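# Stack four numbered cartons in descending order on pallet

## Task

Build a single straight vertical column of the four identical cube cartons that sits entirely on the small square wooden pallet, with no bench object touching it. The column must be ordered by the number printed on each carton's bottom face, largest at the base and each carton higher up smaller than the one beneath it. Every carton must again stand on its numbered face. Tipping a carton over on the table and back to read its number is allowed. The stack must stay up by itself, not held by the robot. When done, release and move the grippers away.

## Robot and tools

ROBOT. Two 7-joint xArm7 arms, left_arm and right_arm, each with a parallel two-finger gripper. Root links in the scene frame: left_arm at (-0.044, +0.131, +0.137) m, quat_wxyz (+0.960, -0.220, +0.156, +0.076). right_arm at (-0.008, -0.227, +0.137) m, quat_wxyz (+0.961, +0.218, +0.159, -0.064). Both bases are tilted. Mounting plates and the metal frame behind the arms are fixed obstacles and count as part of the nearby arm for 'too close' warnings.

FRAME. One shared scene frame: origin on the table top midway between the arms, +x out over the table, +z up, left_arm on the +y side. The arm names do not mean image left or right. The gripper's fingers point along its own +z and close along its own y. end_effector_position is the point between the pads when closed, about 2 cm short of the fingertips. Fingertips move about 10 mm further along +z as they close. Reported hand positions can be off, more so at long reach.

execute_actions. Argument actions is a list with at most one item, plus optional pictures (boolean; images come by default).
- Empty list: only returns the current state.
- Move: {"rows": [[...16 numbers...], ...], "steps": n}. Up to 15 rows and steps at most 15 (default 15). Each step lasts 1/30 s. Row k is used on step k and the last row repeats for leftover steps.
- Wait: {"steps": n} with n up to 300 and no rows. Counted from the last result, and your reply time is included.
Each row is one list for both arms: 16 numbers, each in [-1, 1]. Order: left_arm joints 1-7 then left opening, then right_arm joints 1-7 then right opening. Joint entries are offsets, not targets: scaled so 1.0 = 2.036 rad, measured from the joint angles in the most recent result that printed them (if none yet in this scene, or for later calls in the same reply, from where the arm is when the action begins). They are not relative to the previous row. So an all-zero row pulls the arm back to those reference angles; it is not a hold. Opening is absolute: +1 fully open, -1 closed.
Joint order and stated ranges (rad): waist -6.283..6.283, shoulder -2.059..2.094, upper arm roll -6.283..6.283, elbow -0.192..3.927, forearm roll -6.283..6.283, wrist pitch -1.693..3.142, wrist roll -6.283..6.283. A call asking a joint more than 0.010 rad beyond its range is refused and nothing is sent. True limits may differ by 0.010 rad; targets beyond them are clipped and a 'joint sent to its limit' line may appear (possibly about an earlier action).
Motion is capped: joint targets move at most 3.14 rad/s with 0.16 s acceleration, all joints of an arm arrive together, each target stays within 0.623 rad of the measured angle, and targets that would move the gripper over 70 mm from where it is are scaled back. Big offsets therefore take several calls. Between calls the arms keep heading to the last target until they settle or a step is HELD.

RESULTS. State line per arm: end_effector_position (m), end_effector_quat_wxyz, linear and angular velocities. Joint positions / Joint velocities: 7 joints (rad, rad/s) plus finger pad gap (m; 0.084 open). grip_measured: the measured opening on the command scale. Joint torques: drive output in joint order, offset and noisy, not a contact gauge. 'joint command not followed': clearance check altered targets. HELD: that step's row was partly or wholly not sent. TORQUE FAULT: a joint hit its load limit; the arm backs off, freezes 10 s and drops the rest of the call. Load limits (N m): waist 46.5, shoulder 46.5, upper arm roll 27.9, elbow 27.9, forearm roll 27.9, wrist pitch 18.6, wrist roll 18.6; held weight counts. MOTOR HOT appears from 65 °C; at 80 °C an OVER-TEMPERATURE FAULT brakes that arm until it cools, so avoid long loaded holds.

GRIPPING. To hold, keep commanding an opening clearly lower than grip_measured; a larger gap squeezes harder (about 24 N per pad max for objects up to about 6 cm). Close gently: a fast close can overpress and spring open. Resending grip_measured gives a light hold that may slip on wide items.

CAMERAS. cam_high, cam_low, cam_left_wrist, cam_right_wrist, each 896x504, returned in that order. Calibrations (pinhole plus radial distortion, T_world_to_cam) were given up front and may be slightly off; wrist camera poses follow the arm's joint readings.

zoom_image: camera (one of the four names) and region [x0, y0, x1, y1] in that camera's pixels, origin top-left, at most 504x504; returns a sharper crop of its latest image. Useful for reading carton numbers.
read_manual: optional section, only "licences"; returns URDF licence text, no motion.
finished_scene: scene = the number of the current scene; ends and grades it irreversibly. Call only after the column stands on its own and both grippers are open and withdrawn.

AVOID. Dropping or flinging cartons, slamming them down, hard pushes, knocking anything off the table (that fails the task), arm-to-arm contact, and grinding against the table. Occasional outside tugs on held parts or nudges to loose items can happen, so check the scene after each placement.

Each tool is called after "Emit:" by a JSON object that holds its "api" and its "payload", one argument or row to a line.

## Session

Emit:
{"api": "execute_actions", "payload": {
  "actions": []
}}

Scene clock: 0.00 s of 8408.00 s.
left_arm: end_effector_position=(+0.6132, +0.5058, +0.3183) grip_measured=+1.00 end_effector_quat_wxyz=(+0.034, +0.625, +0.441, +0.643) end_effector_velocity=(-0.000, -0.000, -0.000) end_effector_angular_velocity=(-0.001, +0.000, +0.001) | right_arm: end_effector_position=(+0.7323, -0.1631, +0.2393) grip_measured=+1.00 end_effector_quat_wxyz=(+0.594, -0.005, +0.804, +0.034) end_effector_velocity=(+0.000, +0.000, +0.000) end_effector_angular_velocity=(-0.001, -0.001, +0.001)
Joint positions: left_arm=[ 0.37   0.185 -0.342  0.93  -0.336 -1.189 -0.114  0.084] | right_arm=[ 0.452  0.362 -0.03   1.166 -2.712  0.799 -0.716  0.084]
Joint velocities: left_arm=[-0.     0.    -0.     0.    -0.001 -0.    -0.     0.   ] | right_arm=[-0.     0.     0.     0.    -0.002 -0.    -0.     0.   ]
Joint torques (N m, as the arm reports them, + toward a larger angle): no reading
camera_calibration (this result's frames):
cam_left_wrist: T_world_to_cam=[[0.528685, -0.598405, 0.601999, -0.176698], [0.213975, -0.59236, -0.77674, 0.482606], [0.821405, 0.539464, -0.185128, -0.587318], [0, 0, 0, 1]] pos_world=[0.472578, 0.496976, 0.372503]
cam_right_wrist: T_world_to_cam=[[-0.0610556, 0.996419, 0.0585002, 0.225493], [0.28189, -0.0390102, 0.958653, -0.377084], [0.957502, 0.0750218, -0.278498, -0.48926], [0, 0, 0, 1]] pos_world=[0.588532, -0.202691, 0.212044]

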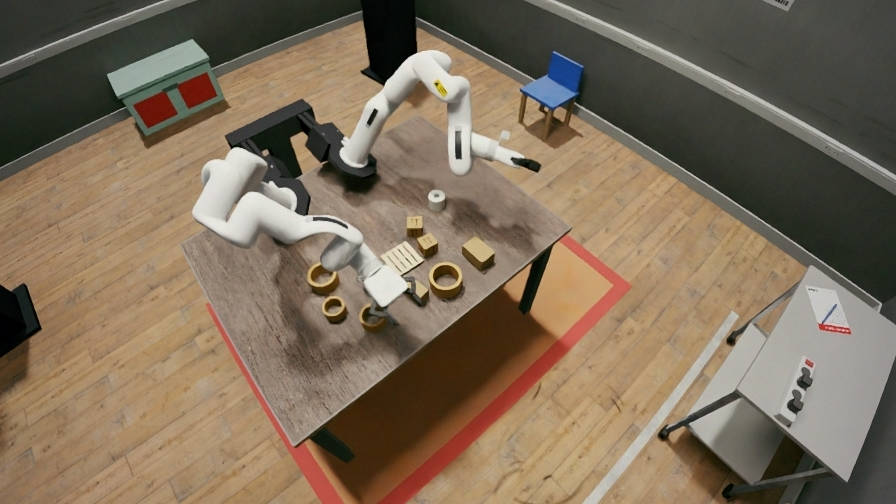

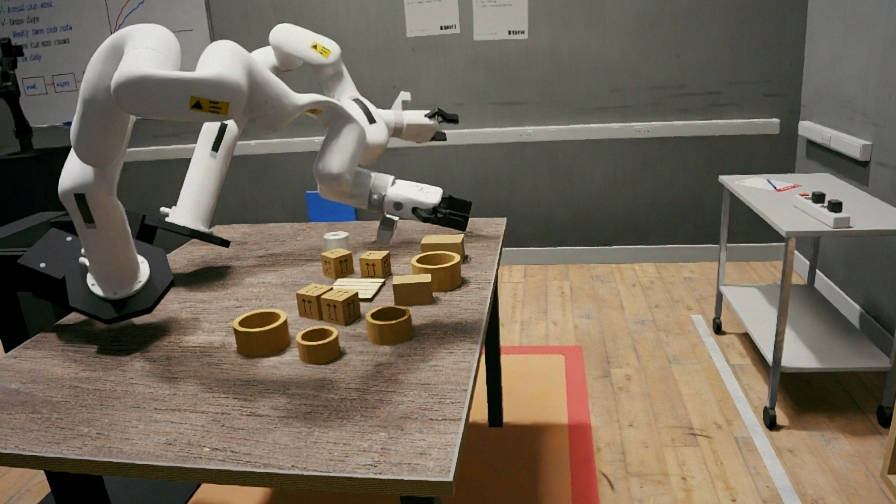

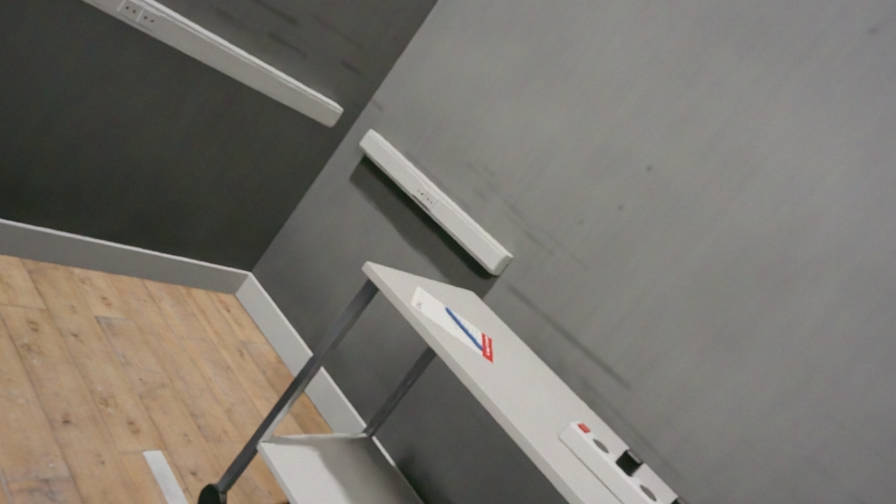

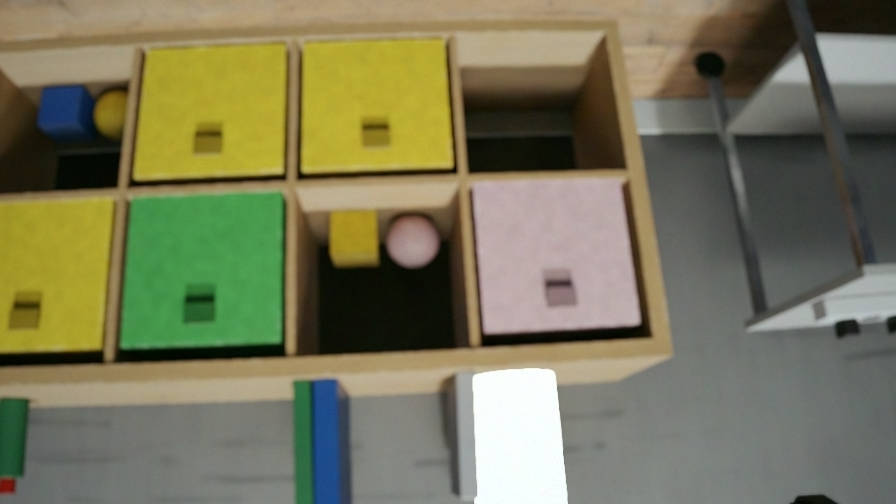

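Emit:
{"api": "zoom_image", "payload": {
  "camera": "cam_low",
  "region": [220, 220, 480, 370]
}}

Emit:
{"api": "zoom_image", "payload": {
  "camera": "cam_high",
  "region": [300, 180, 510, 340]
}}

Region (220, 220, 480, 370) of cam_low's 896x504 image, scaled by 1.938, with more detail than that image has; it fills the top 291 rows of this view, and the rest is white.

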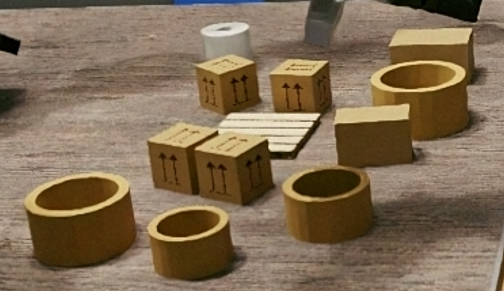

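Region (300, 180, 510, 340) of cam_high's 896x504 image, scaled by 2.400, with more detail than that image has; it fills the top 384 rows of this view, and the rest is white.

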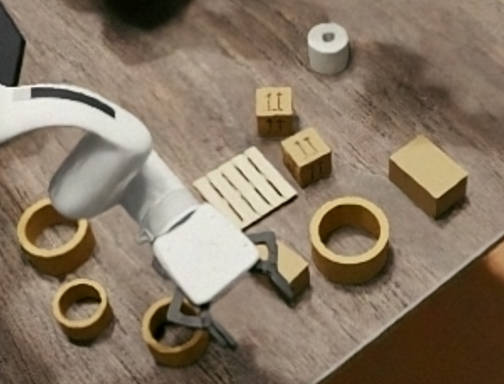

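Emit:
{"api": "execute_actions", "payload": {
  "actions": [
    {"rows":[[0.12,-0.4,-0.2949,-0.095,0.165,0.6,0.7652,0.75,0.997,0.1122,-0.9552,-0.1894,0.6385,0.0663,-0.2274,0.75]],"steps":15}
  ],
  "pictures": false
}}

Emit:
{"api": "execute_actions", "payload": {
  "actions": [
    {"steps":30}
  ]
}}

Scene clock: 52.30 s of 8408.00 s.
left_arm: end_effector_position=(+0.6475, +0.3924, +0.4458) grip_measured=+0.75 end_effector_quat_wxyz=(+0.031, +0.721, +0.190, +0.665) end_effector_velocity=(+0.018, -0.305, +0.254) end_effector_angular_velocity=(+1.233, +0.281, -0.915) | right_arm: end_effector_position=(+0.6235, -0.1799, +0.1099) grip_measured=+0.75 end_effector_quat_wxyz=(+0.454, -0.061, +0.881, -0.115) end_effector_velocity=(-0.275, -0.216, -0.200) end_effector_angular_velocity=(-0.985, +0.707, -0.551)
Joint positions: left_arm=[ 0.472 -0.12  -0.592  0.85  -0.197 -0.88   0.195  0.075] | right_arm=[ 0.853  0.481 -0.43   0.966 -2.311  0.868 -0.955  0.075]
Joint velocities: left_arm=[ 0.216 -0.773 -0.525 -0.168  0.294  0.844  0.845 -0.   ] | right_arm=[ 1.403  0.307 -1.4   -0.514  1.402  0.177 -0.61  -0.   ]
Joint torques (N m, as the arm reports them, + toward a larger angle): left_arm=[ -9.72 -28.96  -5.34   9.15   0.62  -1.4   -0.36] | right_arm=[ 10.94 -16.93   3.64   7.29   1.69   0.9    0.03]
Steps of this call (steps 1 to 90: nothing new was sent; then 48.80 s passed at rest; steps 91 to 105: all 15 steps of this action). Readings (joint positions):
91: left_arm=[0.370 0.185 -0.342 0.930 -0.336 -1.189 -0.114] | right_arm=[0.452 0.362 -0.030 1.166 -2.712 0.799 -0.716]
92: left_arm=[0.371 0.183 -0.344 0.929 -0.335 -1.186 -0.111] | right_arm=[0.455 0.362 -0.032 1.165 -2.709 0.800 -0.719]
94: left_arm=[0.386 0.154 -0.372 0.916 -0.318 -1.151 -0.077] | right_arm=[0.488 0.371 -0.067 1.149 -2.675 0.809 -0.744]
98: left_arm=[0.419 0.053 -0.465 0.892 -0.268 -1.057 0.018] | right_arm=[0.597 0.413 -0.174 1.078 -2.567 0.828 -0.819]
105: the state above

Scene clock: 53.30 s of 8408.00 s.
left_arm: end_effector_position=(+0.5849, +0.1804, +0.4071) grip_measured=+0.75 end_effector_quat_wxyz=(+0.257, -0.644, +0.638, -0.334) end_effector_velocity=(-0.004, -0.006, -0.002) end_effector_angular_velocity=(+0.053, +0.009, -0.043) | right_arm: end_effector_position=(+0.5767, -0.3271, +0.3503) grip_measured=+0.75 end_effector_quat_wxyz=(+0.466, +0.264, +0.811, -0.236) end_effector_velocity=(-0.019, +0.007, +0.177) end_effector_angular_velocity=(+0.395, -0.311, -0.097)
Joint positions: left_arm=[ 0.614 -0.628 -0.941  0.737 -0.001  0.03   1.439  0.075] | right_arm=[ 2.411  0.589 -1.913  0.785 -1.429  0.933 -1.176  0.075]
Joint velocities: left_arm=[ 0.001 -0.012 -0.012 -0.001  0.005  0.021  0.048  0.   ] | right_arm=[ 0.882  0.025 -0.735 -0.015  0.194  0.011 -0.037  0.   ]
Joint torques (N m, as the arm reports them, + toward a larger angle): left_arm=[-10.14 -12.32  -0.34  11.93  -0.87  -2.16  -0.66] | right_arm=[-0.88  2.9   1.33  8.94  0.59  0.42 -0.36]
Steps of this call (steps 1 to 30: the robot went on to your last target). Readings (joint positions):
1: left_arm=[0.479 -0.146 -0.609 0.845 -0.187 -0.851 0.224] | right_arm=[0.902 0.491 -0.479 0.949 -2.262 0.874 -0.976]
2: left_arm=[0.486 -0.172 -0.627 0.839 -0.177 -0.821 0.254] | right_arm=[0.954 0.501 -0.531 0.931 -2.210 0.880 -0.996]
4: left_arm=[0.501 -0.224 -0.663 0.827 -0.157 -0.754 0.321] | right_arm=[1.067 0.520 -0.645 0.899 -2.096 0.891 -1.035]
8: left_arm=[0.530 -0.329 -0.735 0.804 -0.117 -0.596 0.479] | right_arm=[1.306 0.549 -0.883 0.850 -1.859 0.909 -1.093]
30: the state above
camera_calibration (this result's frames):
cam_left_wrist: T_world_to_cam=[[-0.630768, -0.0499903, -0.774359, 0.729625], [0.0425601, 0.994192, -0.09885, -0.0970777], [0.774803, -0.0953082, -0.624977, -0.051248], [0, 0, 0, 1]] pos_world=[0.504063, 0.128104, 0.523367]
cam_right_wrist: T_world_to_cam=[[0.641779, 0.756591, -0.125261, -0.0465463], [0.41435, -0.204652, 0.88681, -0.551366], [0.645317, -0.621038, -0.444834, -0.286478], [0, 0, 0, 1]] pos_world=[0.4432, -0.255535, 0.355691]

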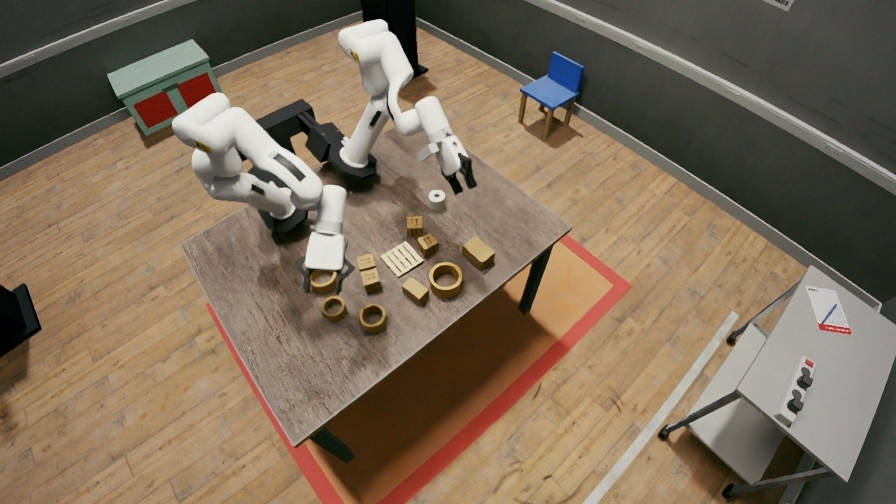

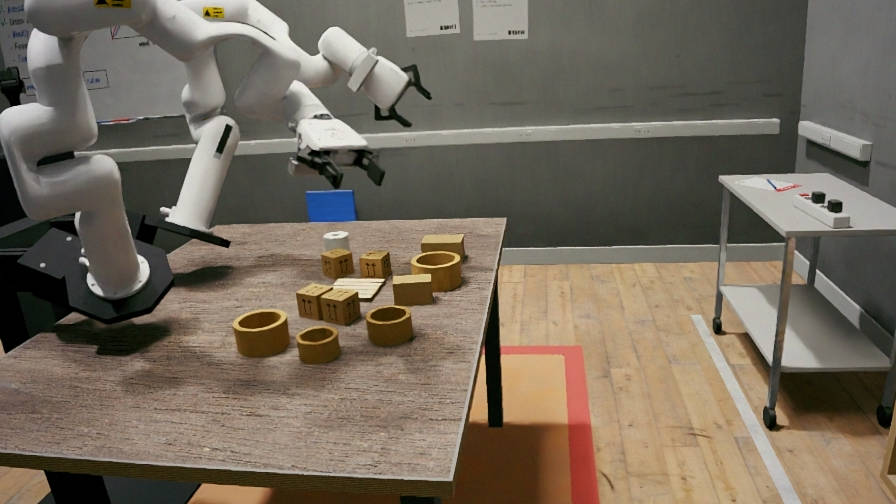

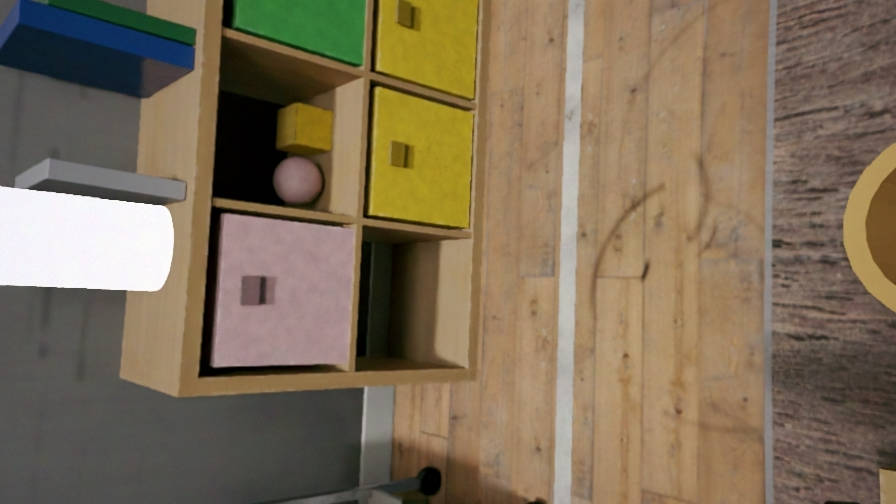

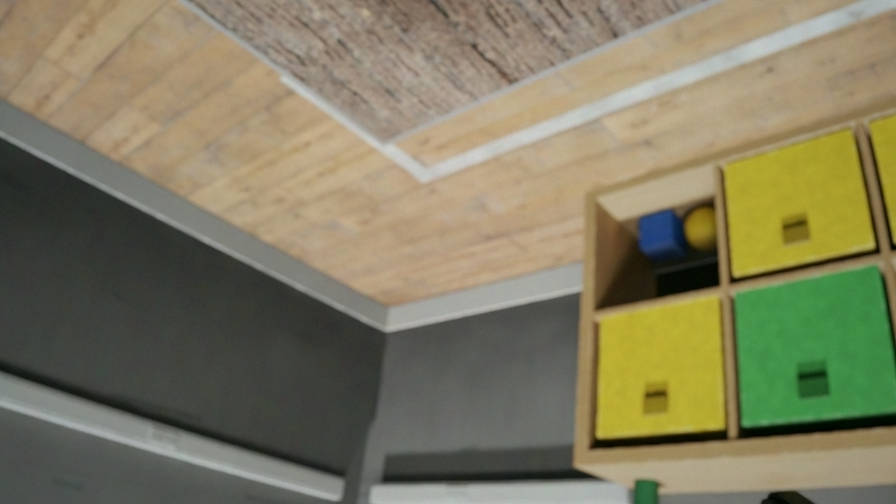

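Emit:
{"api": "execute_actions", "payload": {
  "actions": [
    {"rows":[[0,-0.0006,-0.0007,0,0.0005,0.4286,0.0025,0.75,0.0642,0.0007,-0.0304,-0.0022,0.7019,0.0006,-0.0017,0.75]],"steps":15}
  ],
  "pictures": false
}}

Emit:
{"api": "execute_actions", "payload": {
  "actions": [
    {"steps":22}
  ]
}}

Scene clock: 63.80 s of 8408.00 s.
left_arm: end_effector_position=(+0.4812, +0.1927, +0.2869) grip_measured=+0.75 end_effector_quat_wxyz=(+0.078, -0.702, +0.701, -0.101) end_effector_velocity=(-0.351, +0.045, -0.217) end_effector_angular_velocity=(+0.200, +1.566, +0.000) | right_arm: end_effector_position=(+0.4820, -0.2584, +0.2855) grip_measured=+0.75 end_effector_quat_wxyz=(+0.191, +0.576, +0.791, -0.081) end_effector_velocity=(-0.243, +0.287, -0.154) end_effector_angular_velocity=(+1.900, +0.762, -1.493)
Joint positions: left_arm=[ 0.614 -0.629 -0.942  0.737 -0.     0.646  1.444  0.075] | right_arm=[ 2.537  0.59  -1.974  0.781 -0.521  0.934 -1.179  0.075]
Joint velocities: left_arm=[ 0.    -0.     0.001 -0.001  0.001  1.578  0.001  0.   ] | right_arm=[ 0.036 -0.001 -0.005 -0.003  2.545  0.002 -0.    -0.   ]
Joint torques (N m, as the arm reports them, + toward a larger angle): left_arm=[ -9.61 -12.15  -0.37  11.72  -0.6   -1.96  -0.66] | right_arm=[ 5.07  4.45 -0.11 11.57  1.11 -1.16 -0.42]
Steps of this call (steps 1 to 30: the robot went on to your last target; steps 31 to 100: nothing new was sent; then 6.67 s passed at rest; steps 101 to 115: all 15 steps of this action). Readings (joint positions):
101: left_arm=[0.614 -0.629 -0.942 0.737 -0.001 0.033 1.444] | right_arm=[2.482 0.590 -1.974 0.780 -1.412 0.934 -1.179]
102: left_arm=[0.614 -0.629 -0.942 0.737 -0.001 0.035 1.444] | right_arm=[2.482 0.590 -1.974 0.780 -1.410 0.934 -1.179]
104: left_arm=[0.614 -0.630 -0.942 0.738 -0.001 0.072 1.444] | right_arm=[2.485 0.590 -1.975 0.780 -1.373 0.934 -1.179]
108: left_arm=[0.614 -0.629 -0.942 0.736 -0.000 0.276 1.444] | right_arm=[2.509 0.590 -1.975 0.780 -1.114 0.934 -1.179]
115: the state above

Scene clock: 64.53 s of 8408.00 s.
left_arm: end_effector_position=(+0.4205, +0.2004, +0.2597) grip_measured=+0.75 end_effector_quat_wxyz=(+0.000, -0.707, +0.707, +0.000) end_effector_velocity=(-0.001, +0.000, -0.000) end_effector_angular_velocity=(+0.001, +0.002, -0.001) | right_arm: end_effector_position=(+0.4406, -0.1894, +0.2697) grip_measured=+0.75 end_effector_quat_wxyz=(+0.000, +0.707, +0.707, -0.000) end_effector_velocity=(+0.000, +0.001, +0.000) end_effector_angular_velocity=(+0.003, +0.000, -0.001)
Joint positions: left_arm=[ 0.614 -0.629 -0.942  0.737 -0.     0.903  1.444  0.075] | right_arm=[ 2.541  0.59  -1.975  0.781 -0.     0.934 -1.18   0.075]
Joint velocities: left_arm=[ 0.    -0.    -0.    -0.001  0.001  0.002 -0.    -0.   ] | right_arm=[ 0.    -0.     0.     0.001  0.003 -0.    -0.     0.   ]
Joint torques (N m, as the arm reports them, + toward a larger angle): left_arm=[ -9.35 -11.91  -0.32  11.26  -0.7   -1.35  -0.58] | right_arm=[ 5.38  4.56 -0.45 11.62  1.43 -1.91 -0.07]
Steps of this call (steps 1 to 22: the robot went on to your last target). Readings (joint positions):
1: left_arm=[0.615 -0.629 -0.942 0.737 -0.000 0.699 1.444] | right_arm=[2.538 0.590 -1.974 0.780 -0.435 0.934 -1.179]
2: left_arm=[0.615 -0.629 -0.942 0.736 -0.000 0.749 1.444] | right_arm=[2.539 0.590 -1.975 0.780 -0.351 0.934 -1.179]
4: left_arm=[0.615 -0.629 -0.942 0.736 -0.000 0.828 1.444] | right_arm=[2.540 0.590 -1.974 0.780 -0.198 0.934 -1.179]
8: left_arm=[0.614 -0.629 -0.942 0.737 -0.000 0.887 1.444] | right_arm=[2.541 0.590 -1.974 0.781 -0.042 0.934 -1.180]
22: the state above
camera_calibration (this result's frames):
cam_left_wrist: T_world_to_cam=[[-0.999694, 0.00433574, -0.0243459, 0.462295], [0.00434489, 0.999991, -0.000322878, -0.13526], [0.0243443, -0.00042856, -0.999704, 0.379723], [0, 0, 0, 1]] pos_world=[0.453497, 0.133417, 0.390821]
cam_right_wrist: T_world_to_cam=[[0.999882, -0.004601, 0.0146858, -0.413072], [-0.00481167, -0.999886, 0.0143426, -0.125996], [0.0146181, -0.0144115, -0.999789, 0.393448], [0, 0, 0, 1]] pos_world=[0.406665, -0.122212, 0.401238]

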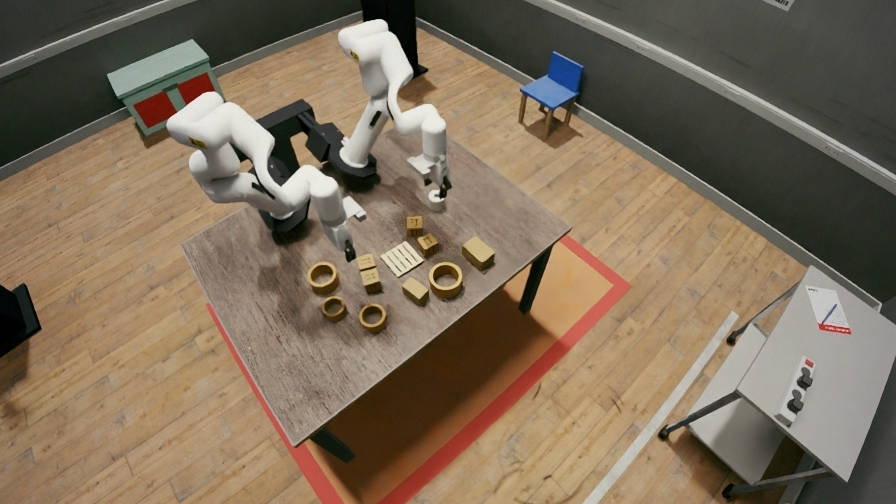

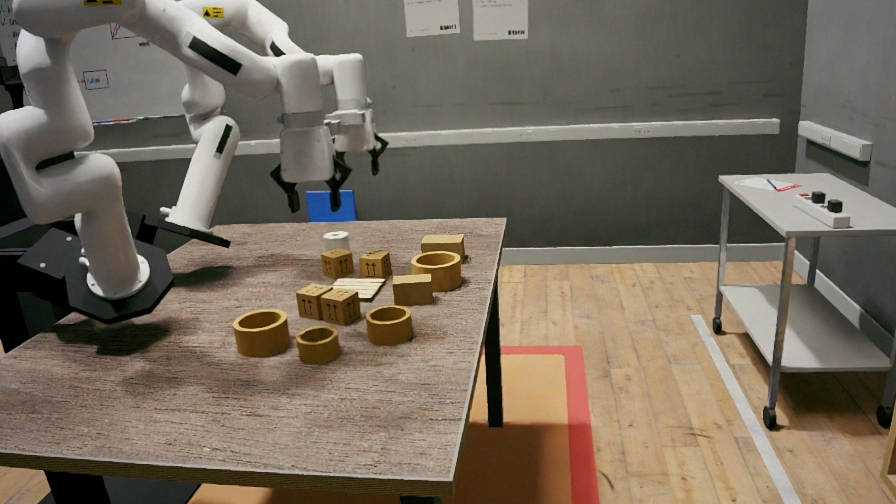

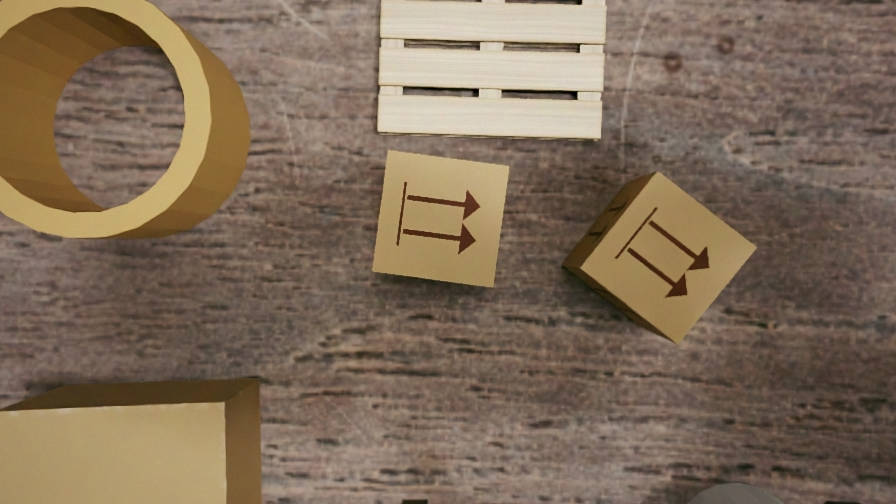

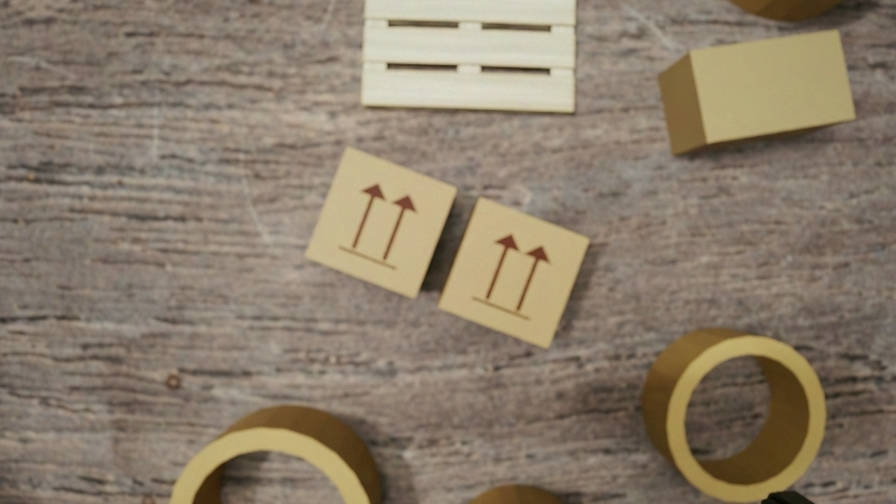

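Emit:
{"api": "execute_actions", "payload": {
  "actions": [
    {"rows":[[0.02,0.008,-0.037,-0.028,0,-0.04,-0.15,1,-0.06,-0.002,0.062,-0.003,0,-0.036,0.2,1],[0.04,0.015,-0.075,-0.056,0,-0.083,-0.3,1,-0.125,-0.005,0.128,-0.006,0,-0.074,0.4,1],[0.062,0.023,-0.112,-0.084,0,-0.125,-0.4,1,-0.19,-0.007,0.194,-0.009,0,-0.112,0.6,1],[0.082,0.03,-0.15,-0.112,0,-0.166,-0.5,1,-0.255,-0.01,0.259,-0.012,0,-0.15,0.8,1],[0.103,0.0377,-0.1873,-0.1398,0,-0.2078,-0.557,1,-0.3175,-0.0121,0.3229,-0.0153,0,-0.1872,0.9995,1]],"steps":15}
  ],
  "pictures": false
}}

Emit:
{"api": "execute_actions", "payload": {
  "actions": [
    {"steps":25}
  ]
}}

Scene clock: 108.43 s of 8408.00 s.
left_arm: end_effector_position=(+0.3771, +0.1509, +0.1659) grip_measured=+1.00 end_effector_quat_wxyz=(-0.004, +0.875, -0.484, -0.003) end_effector_velocity=(-0.153, -0.107, -0.207) end_effector_angular_velocity=(-0.032, -0.005, +2.162) | right_arm: end_effector_position=(+0.4493, -0.1528, +0.1722) grip_measured=+1.00 end_effector_quat_wxyz=(+0.013, +0.895, +0.446, -0.002) end_effector_velocity=(-0.025, +0.101, -0.245) end_effector_angular_velocity=(+0.127, -0.002, -2.380)
Joint positions: left_arm=[ 0.771 -0.572 -1.226  0.525 -0.     0.588  0.729  0.084] | right_arm=[ 2.061  0.572 -1.486  0.757 -0.     0.651 -0.449  0.084]
Joint velocities: left_arm=[ 0.386  0.141 -0.703 -0.531  0.001 -0.77  -2.545 -0.   ] | right_arm=[-1.197 -0.045  1.216 -0.059  0.    -0.698  2.578 -0.   ]
Joint torques (N m, as the arm reports them, + toward a larger angle): left_arm=[-10.83  -7.22   0.46  10.59  -0.81  -1.31  -0.76] | right_arm=[10.24 -2.15 -1.96 10.29  1.34 -1.42  0.15]
Steps of this call (steps 1 to 15: the robot went on to your last target; steps 16 to 90: nothing new was sent; then 40.40 s passed at rest; steps 91 to 105: all 15 steps of this action). Readings (joint positions):
91: left_arm=[0.614 -0.629 -0.942 0.737 -0.000 0.903 1.444] | right_arm=[2.542 0.590 -1.975 0.781 0.000 0.934 -1.179]
92: left_arm=[0.615 -0.629 -0.943 0.737 -0.000 0.902 1.441] | right_arm=[2.541 0.590 -1.974 0.781 0.000 0.934 -1.177]
94: left_arm=[0.619 -0.627 -0.951 0.731 -0.000 0.892 1.404] | right_arm=[2.529 0.590 -1.962 0.781 0.000 0.926 -1.139]
98: left_arm=[0.667 -0.610 -1.038 0.667 -0.000 0.794 1.189] | right_arm=[2.397 0.585 -1.826 0.776 0.000 0.846 -0.917]
105: the state above

Scene clock: 109.27 s of 8408.00 s.
left_arm: end_effector_position=(+0.3555, +0.1368, +0.1395) grip_measured=+1.00 end_effector_quat_wxyz=(-0.000, +0.949, -0.316, -0.000) end_effector_velocity=(-0.000, +0.000, -0.000) end_effector_angular_velocity=(+0.000, +0.001, +0.002) | right_arm: end_effector_position=(+0.4444, -0.1374, +0.1397) grip_measured=+1.00 end_effector_quat_wxyz=(+0.001, +0.985, -0.175, +0.000) end_effector_velocity=(-0.001, -0.001, -0.001) end_effector_angular_velocity=(-0.002, +0.001, -0.022)
Joint positions: left_arm=[ 0.824 -0.552 -1.323  0.452 -0.     0.48   0.311  0.084] | right_arm=[ 1.895  0.566 -1.317  0.75  -0.     0.553  0.853  0.084]
Joint velocities: left_arm=[ 0.    -0.     0.    -0.001 -0.001  0.    -0.001 -0.   ] | right_arm=[-0.001  0.001  0.    -0.001  0.     0.     0.021 -0.   ]
Joint torques (N m, as the arm reports them, + toward a larger angle): left_arm=[-9.61 -4.47 -0.26  8.87 -0.7  -1.56 -0.6 ] | right_arm=[ 8.28 -4.85 -0.57  9.33  1.16 -1.87 -0.32]
Steps of this call (steps 1 to 25: the robot went on to your last target). Readings (joint positions):
1: left_arm=[0.783 -0.567 -1.249 0.508 -0.000 0.564 0.645] | right_arm=[2.023 0.570 -1.448 0.755 -0.000 0.629 -0.361]
2: left_arm=[0.793 -0.563 -1.268 0.493 -0.000 0.542 0.565] | right_arm=[1.991 0.569 -1.415 0.753 -0.000 0.611 -0.272]
4: left_arm=[0.809 -0.557 -1.296 0.471 -0.000 0.511 0.438] | right_arm=[1.945 0.568 -1.369 0.751 -0.000 0.584 -0.093]
8: left_arm=[0.821 -0.553 -1.317 0.457 -0.000 0.486 0.337] | right_arm=[1.908 0.566 -1.330 0.750 -0.000 0.561 0.265]
25: the state above
camera_calibration (this result's frames):
cam_left_wrist: T_world_to_cam=[[-0.603856, -0.796702, -0.0249636, 0.363548], [-0.796953, 0.604041, 0.000142726, 0.267599], [0.0149653, 0.019981, -0.999688, 0.261695], [0, 0, 0, 1]] pos_world=[0.428878, 0.122769, 0.270651]
cam_right_wrist: T_world_to_cam=[[-0.349993, -0.936619, 0.0158132, 0.056875], [-0.936584, 0.3502, 0.013036, 0.527682], [-0.0177476, -0.0102479, -0.99979, 0.279204], [0, 0, 0, 1]] pos_world=[0.51908, -0.128663, 0.271367]

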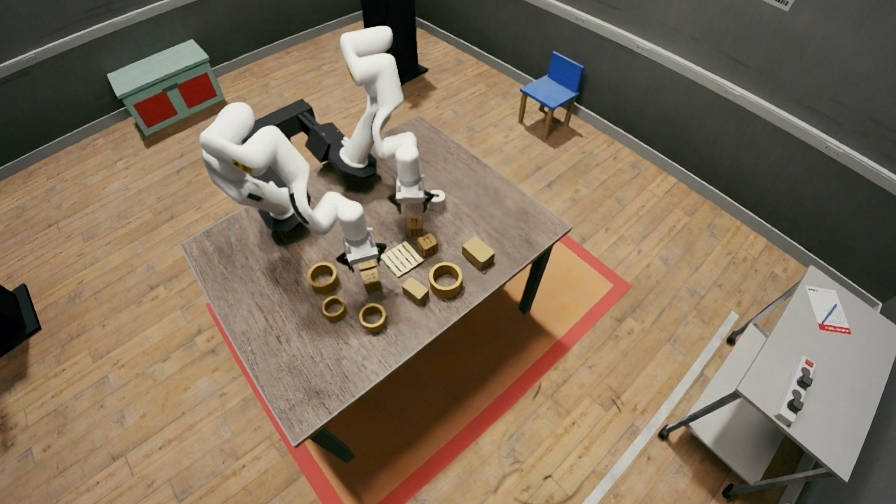

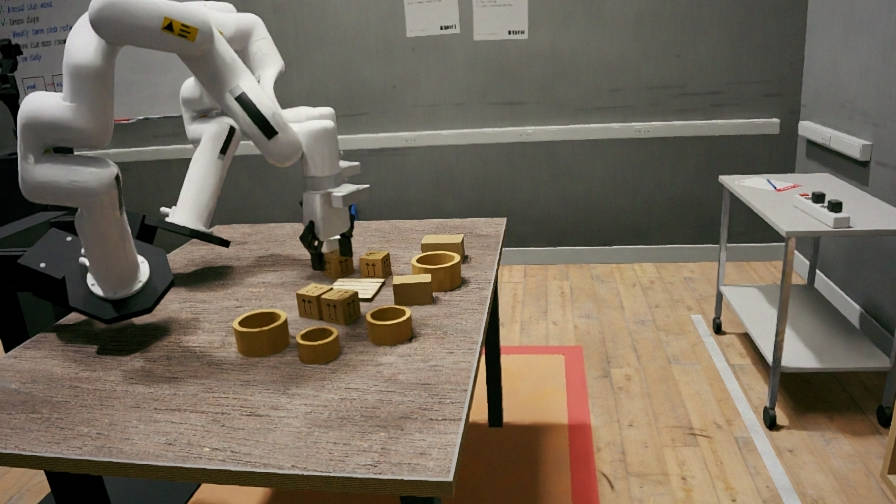

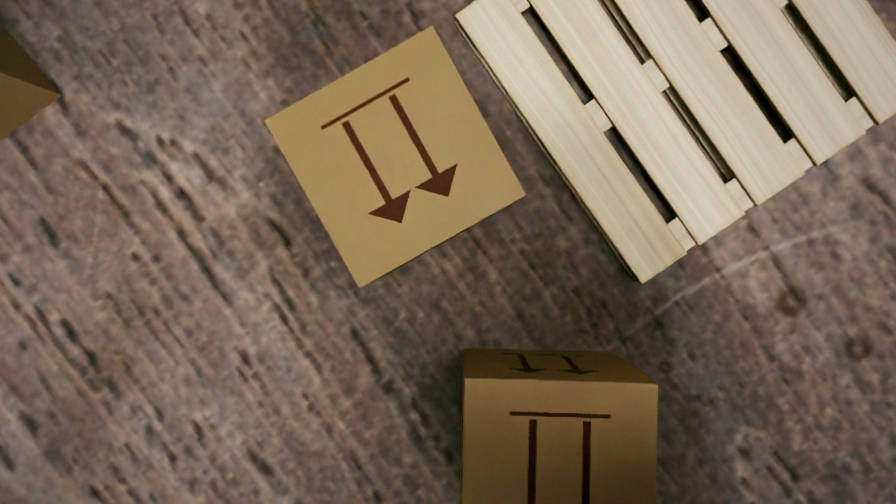

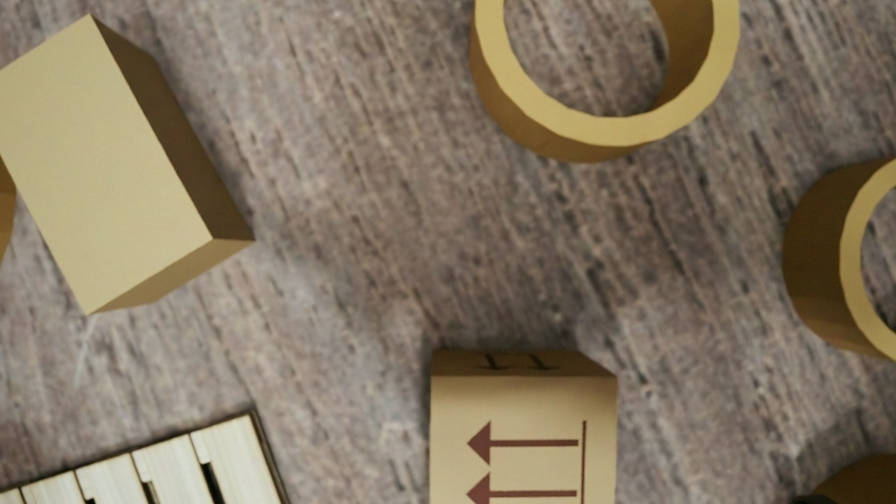

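Emit:
{"api": "execute_actions", "payload": {
  "actions": [
    {"rows":[[0.038,0.004,-0.031,-0.002,0,-0.02,0.004,1,-0.027,0.005,0.023,0.001,0,-0.015,0.003,1],[0.075,0.007,-0.063,-0.003,0,-0.04,0.008,1,-0.053,0.011,0.046,0.002,0,-0.029,0.006,1],[0.113,0.009,-0.094,-0.004,0,-0.06,0.012,1,-0.08,0.017,0.068,0.003,0,-0.044,0.009,1],[0.15,0.01,-0.126,-0.004,0,-0.08,0.015,1,-0.106,0.023,0.091,0.005,0,-0.059,0.012,1],[0.1879,0.0088,-0.1571,-0.0032,0,-0.1006,0.0178,1,-0.1324,0.0298,0.1134,0.0065,0,-0.0733,0.0151,1],[0.1879,0.0088,-0.1571,-0.0032,0,-0.1006,0.0178,1,-0.1324,0.0298,0.1134,0.0065,0,-0.0733,0.0151,1],[0.1879,0.0088,-0.1571,-0.0032,0,-0.1006,0.0178,1,-0.1324,0.0298,0.1134,0.0065,0,-0.0733,0.0151,1],[0.1879,0.0088,-0.1571,-0.0032,0,-0.1006,0.0178,1,-0.1324,0.0298,0.1134,0.0065,0,-0.0733,0.0151,1],[0.22,0.0065,-0.184,-0.0015,0,-0.115,0.0178,1,-0.15,0.036,0.128,0.008,0,-0.084,0.0151,1],[0.252,0.004,-0.211,0.0005,0,-0.129,0.0178,1,-0.168,0.042,0.142,0.01,0,-0.094,0.0151,1],[0.283,0.0005,-0.238,0.003,0,-0.143,0.0178,1,-0.186,0.048,0.156,0.012,0,-0.1045,0.0151,1],[0.313,-0.004,-0.264,0.006,0,-0.157,0.0178,1,-0.203,0.055,0.169,0.0145,0,-0.115,0.0151,1],[0.343,-0.009,-0.289,0.0095,0,-0.17,0.0178,1,-0.219,0.063,0.182,0.017,0,-0.125,0.0151,1],[0.372,-0.0144,-0.3138,0.0134,0,-0.1837,0.0178,1,-0.2354,0.0706,0.1944,0.0201,0,-0.1353,0.0151,1]],"steps":15}
  ],
  "pictures": false
}}

Emit:
{"api": "execute_actions", "payload": {
  "actions": [
    {"steps":16}
  ]
}}

Scene clock: 158.23 s of 8408.00 s.
left_arm: end_effector_position=(+0.3556, +0.1415, +0.0660) grip_measured=+1.00 end_effector_quat_wxyz=(-0.003, +0.944, -0.329, -0.000) end_effector_velocity=(+0.007, +0.004, -0.201) end_effector_angular_velocity=(+0.020, -0.017, -0.017) | right_arm: end_effector_position=(+0.4472, -0.1328, +0.0639) grip_measured=+1.00 end_effector_quat_wxyz=(+0.001, +0.983, -0.186, +0.001) end_effector_velocity=(+0.003, -0.003, -0.219) end_effector_angular_velocity=(-0.011, -0.002, -0.010)
Joint positions: left_arm=[ 1.352 -0.55  -1.767  0.458 -0.     0.211  0.346  0.084] | right_arm=[ 1.534  0.66  -1.013  0.774 -0.     0.349  0.883  0.084]
Joint velocities: left_arm=[ 1.532 -0.184 -1.306  0.131  0.    -0.699  0.011 -0.   ] | right_arm=[-0.924  0.364  0.725  0.119  0.    -0.551  0.008 -0.   ]
Joint torques (N m, as the arm reports them, + toward a larger angle): left_arm=[-9.21  5.01 -0.49  6.36 -0.71 -1.47 -0.61] | right_arm=[ 7.8  -9.82 -0.38  7.27  1.42 -1.26 -0.02]
Steps of this call (steps 1 to 30: the robot went on to your last target; steps 31 to 100: nothing new was sent; then 45.13 s passed at rest; steps 101 to 115: all 15 steps of this action). Readings (joint positions):
101: left_arm=[0.824 -0.552 -1.323 0.452 -0.000 0.480 0.310] | right_arm=[1.895 0.566 -1.317 0.749 -0.000 0.553 0.855]
102: left_arm=[0.826 -0.552 -1.326 0.452 -0.000 0.478 0.311] | right_arm=[1.893 0.566 -1.315 0.750 -0.000 0.551 0.855]
104: left_arm=[0.861 -0.549 -1.355 0.452 -0.000 0.458 0.315] | right_arm=[1.862 0.572 -1.288 0.752 -0.000 0.533 0.858]
108: left_arm=[1.049 -0.538 -1.512 0.446 -0.000 0.360 0.333] | right_arm=[1.722 0.604 -1.169 0.757 -0.000 0.458 0.873]
115: the state above

Scene clock: 158.77 s of 8408.00 s.
left_arm: end_effector_position=(+0.3547, +0.1402, +0.0349) grip_measured=+1.00 end_effector_quat_wxyz=(-0.000, +0.944, -0.329, +0.000) end_effector_velocity=(-0.001, +0.001, -0.002) end_effector_angular_velocity=(+0.001, +0.003, +0.002) | right_arm: end_effector_position=(+0.4459, -0.1328, +0.0351) grip_measured=+1.00 end_effector_quat_wxyz=(+0.000, +0.982, -0.187, +0.000) end_effector_velocity=(-0.001, -0.001, -0.002) end_effector_angular_velocity=(-0.001, +0.003, -0.000)
Joint positions: left_arm=[ 1.58  -0.581 -1.961  0.48  -0.     0.106  0.347  0.084] | right_arm=[ 1.417  0.709 -0.922  0.791 -0.     0.278  0.884  0.084]
Joint velocities: left_arm=[ 0.01  -0.002 -0.007 -0.    -0.001 -0.003 -0.    -0.   ] | right_arm=[-0.006  0.003  0.004  0.    -0.    -0.002  0.     0.   ]
Joint torques (N m, as the arm reports them, + toward a larger angle): left_arm=[-12.61  11.07  -0.42   5.47  -0.67  -1.51  -0.58] | right_arm=[  9.43 -11.77  -0.9    6.35   1.24  -1.82   0.31]
Steps of this call (steps 1 to 16: the robot went on to your last target). Readings (joint positions):
1: left_arm=[1.403 -0.556 -1.811 0.462 -0.000 0.187 0.346] | right_arm=[1.503 0.673 -0.990 0.778 -0.000 0.331 0.883]
2: left_arm=[1.452 -0.563 -1.851 0.467 -0.000 0.166 0.346] | right_arm=[1.476 0.684 -0.969 0.781 -0.000 0.315 0.883]
4: left_arm=[1.523 -0.574 -1.911 0.473 -0.000 0.134 0.347] | right_arm=[1.442 0.699 -0.943 0.785 -0.000 0.295 0.884]
8: left_arm=[1.569 -0.580 -1.951 0.478 -0.000 0.112 0.347] | right_arm=[1.422 0.707 -0.927 0.790 -0.000 0.281 0.884]
16: the state above
camera_calibration (this result's frames):
cam_left_wrist: T_world_to_cam=[[-0.625734, -0.779622, -0.025407, 0.368585], [-0.779859, 0.625954, -0.000918827, 0.255817], [0.0166199, 0.0192389, -0.999677, 0.15658], [0, 0, 0, 1]] pos_world=[0.427535, 0.124215, 0.166129]
cam_right_wrist: T_world_to_cam=[[-0.371677, -0.928241, 0.0150352, 0.0741739], [-0.928195, 0.371868, 0.0129638, 0.528014], [-0.0176247, -0.00913729, -0.999803, 0.174729], [0, 0, 0, 1]] pos_world=[0.520748, -0.125904, 0.166734]

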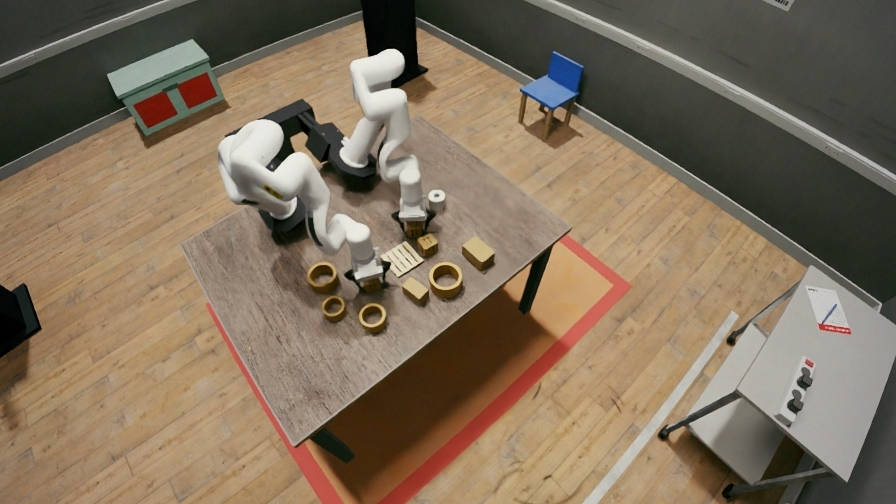

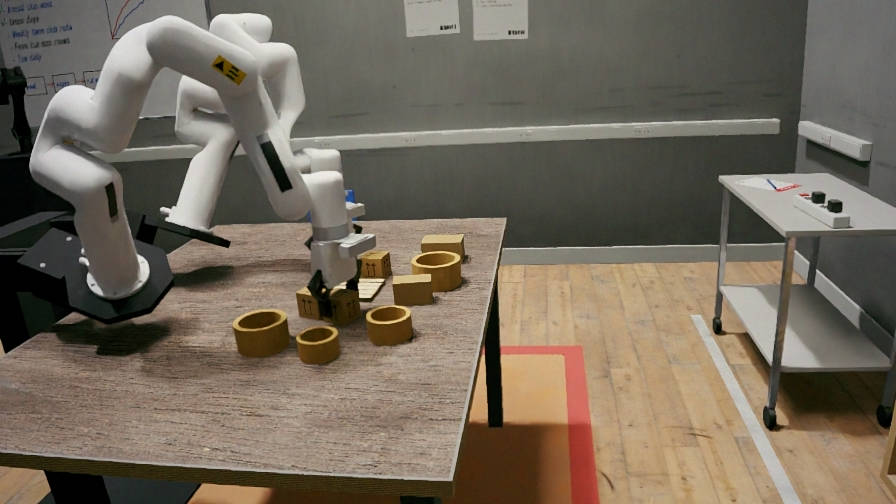

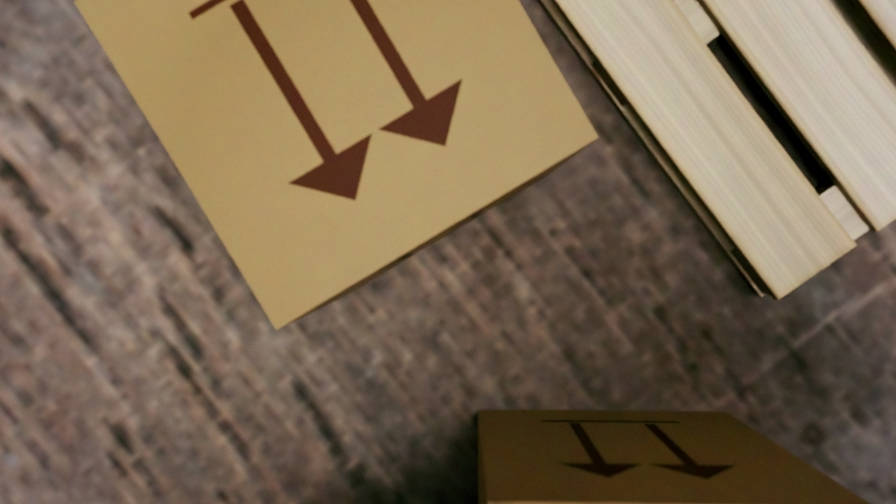

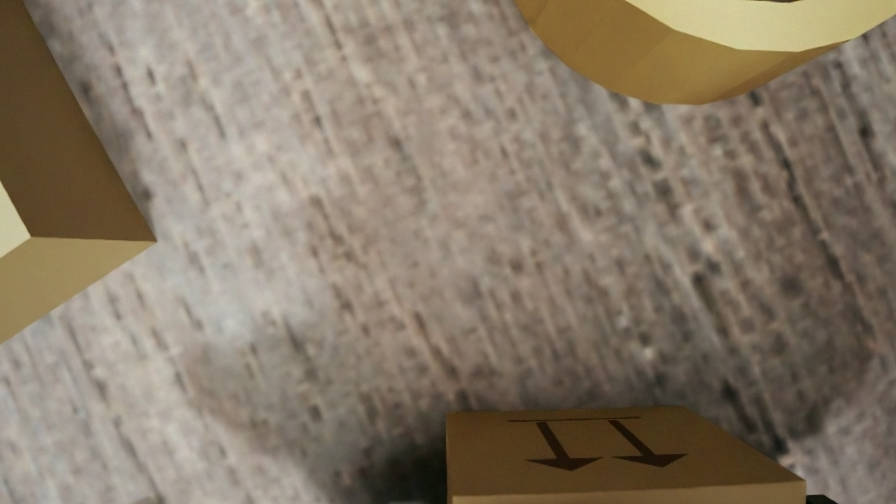

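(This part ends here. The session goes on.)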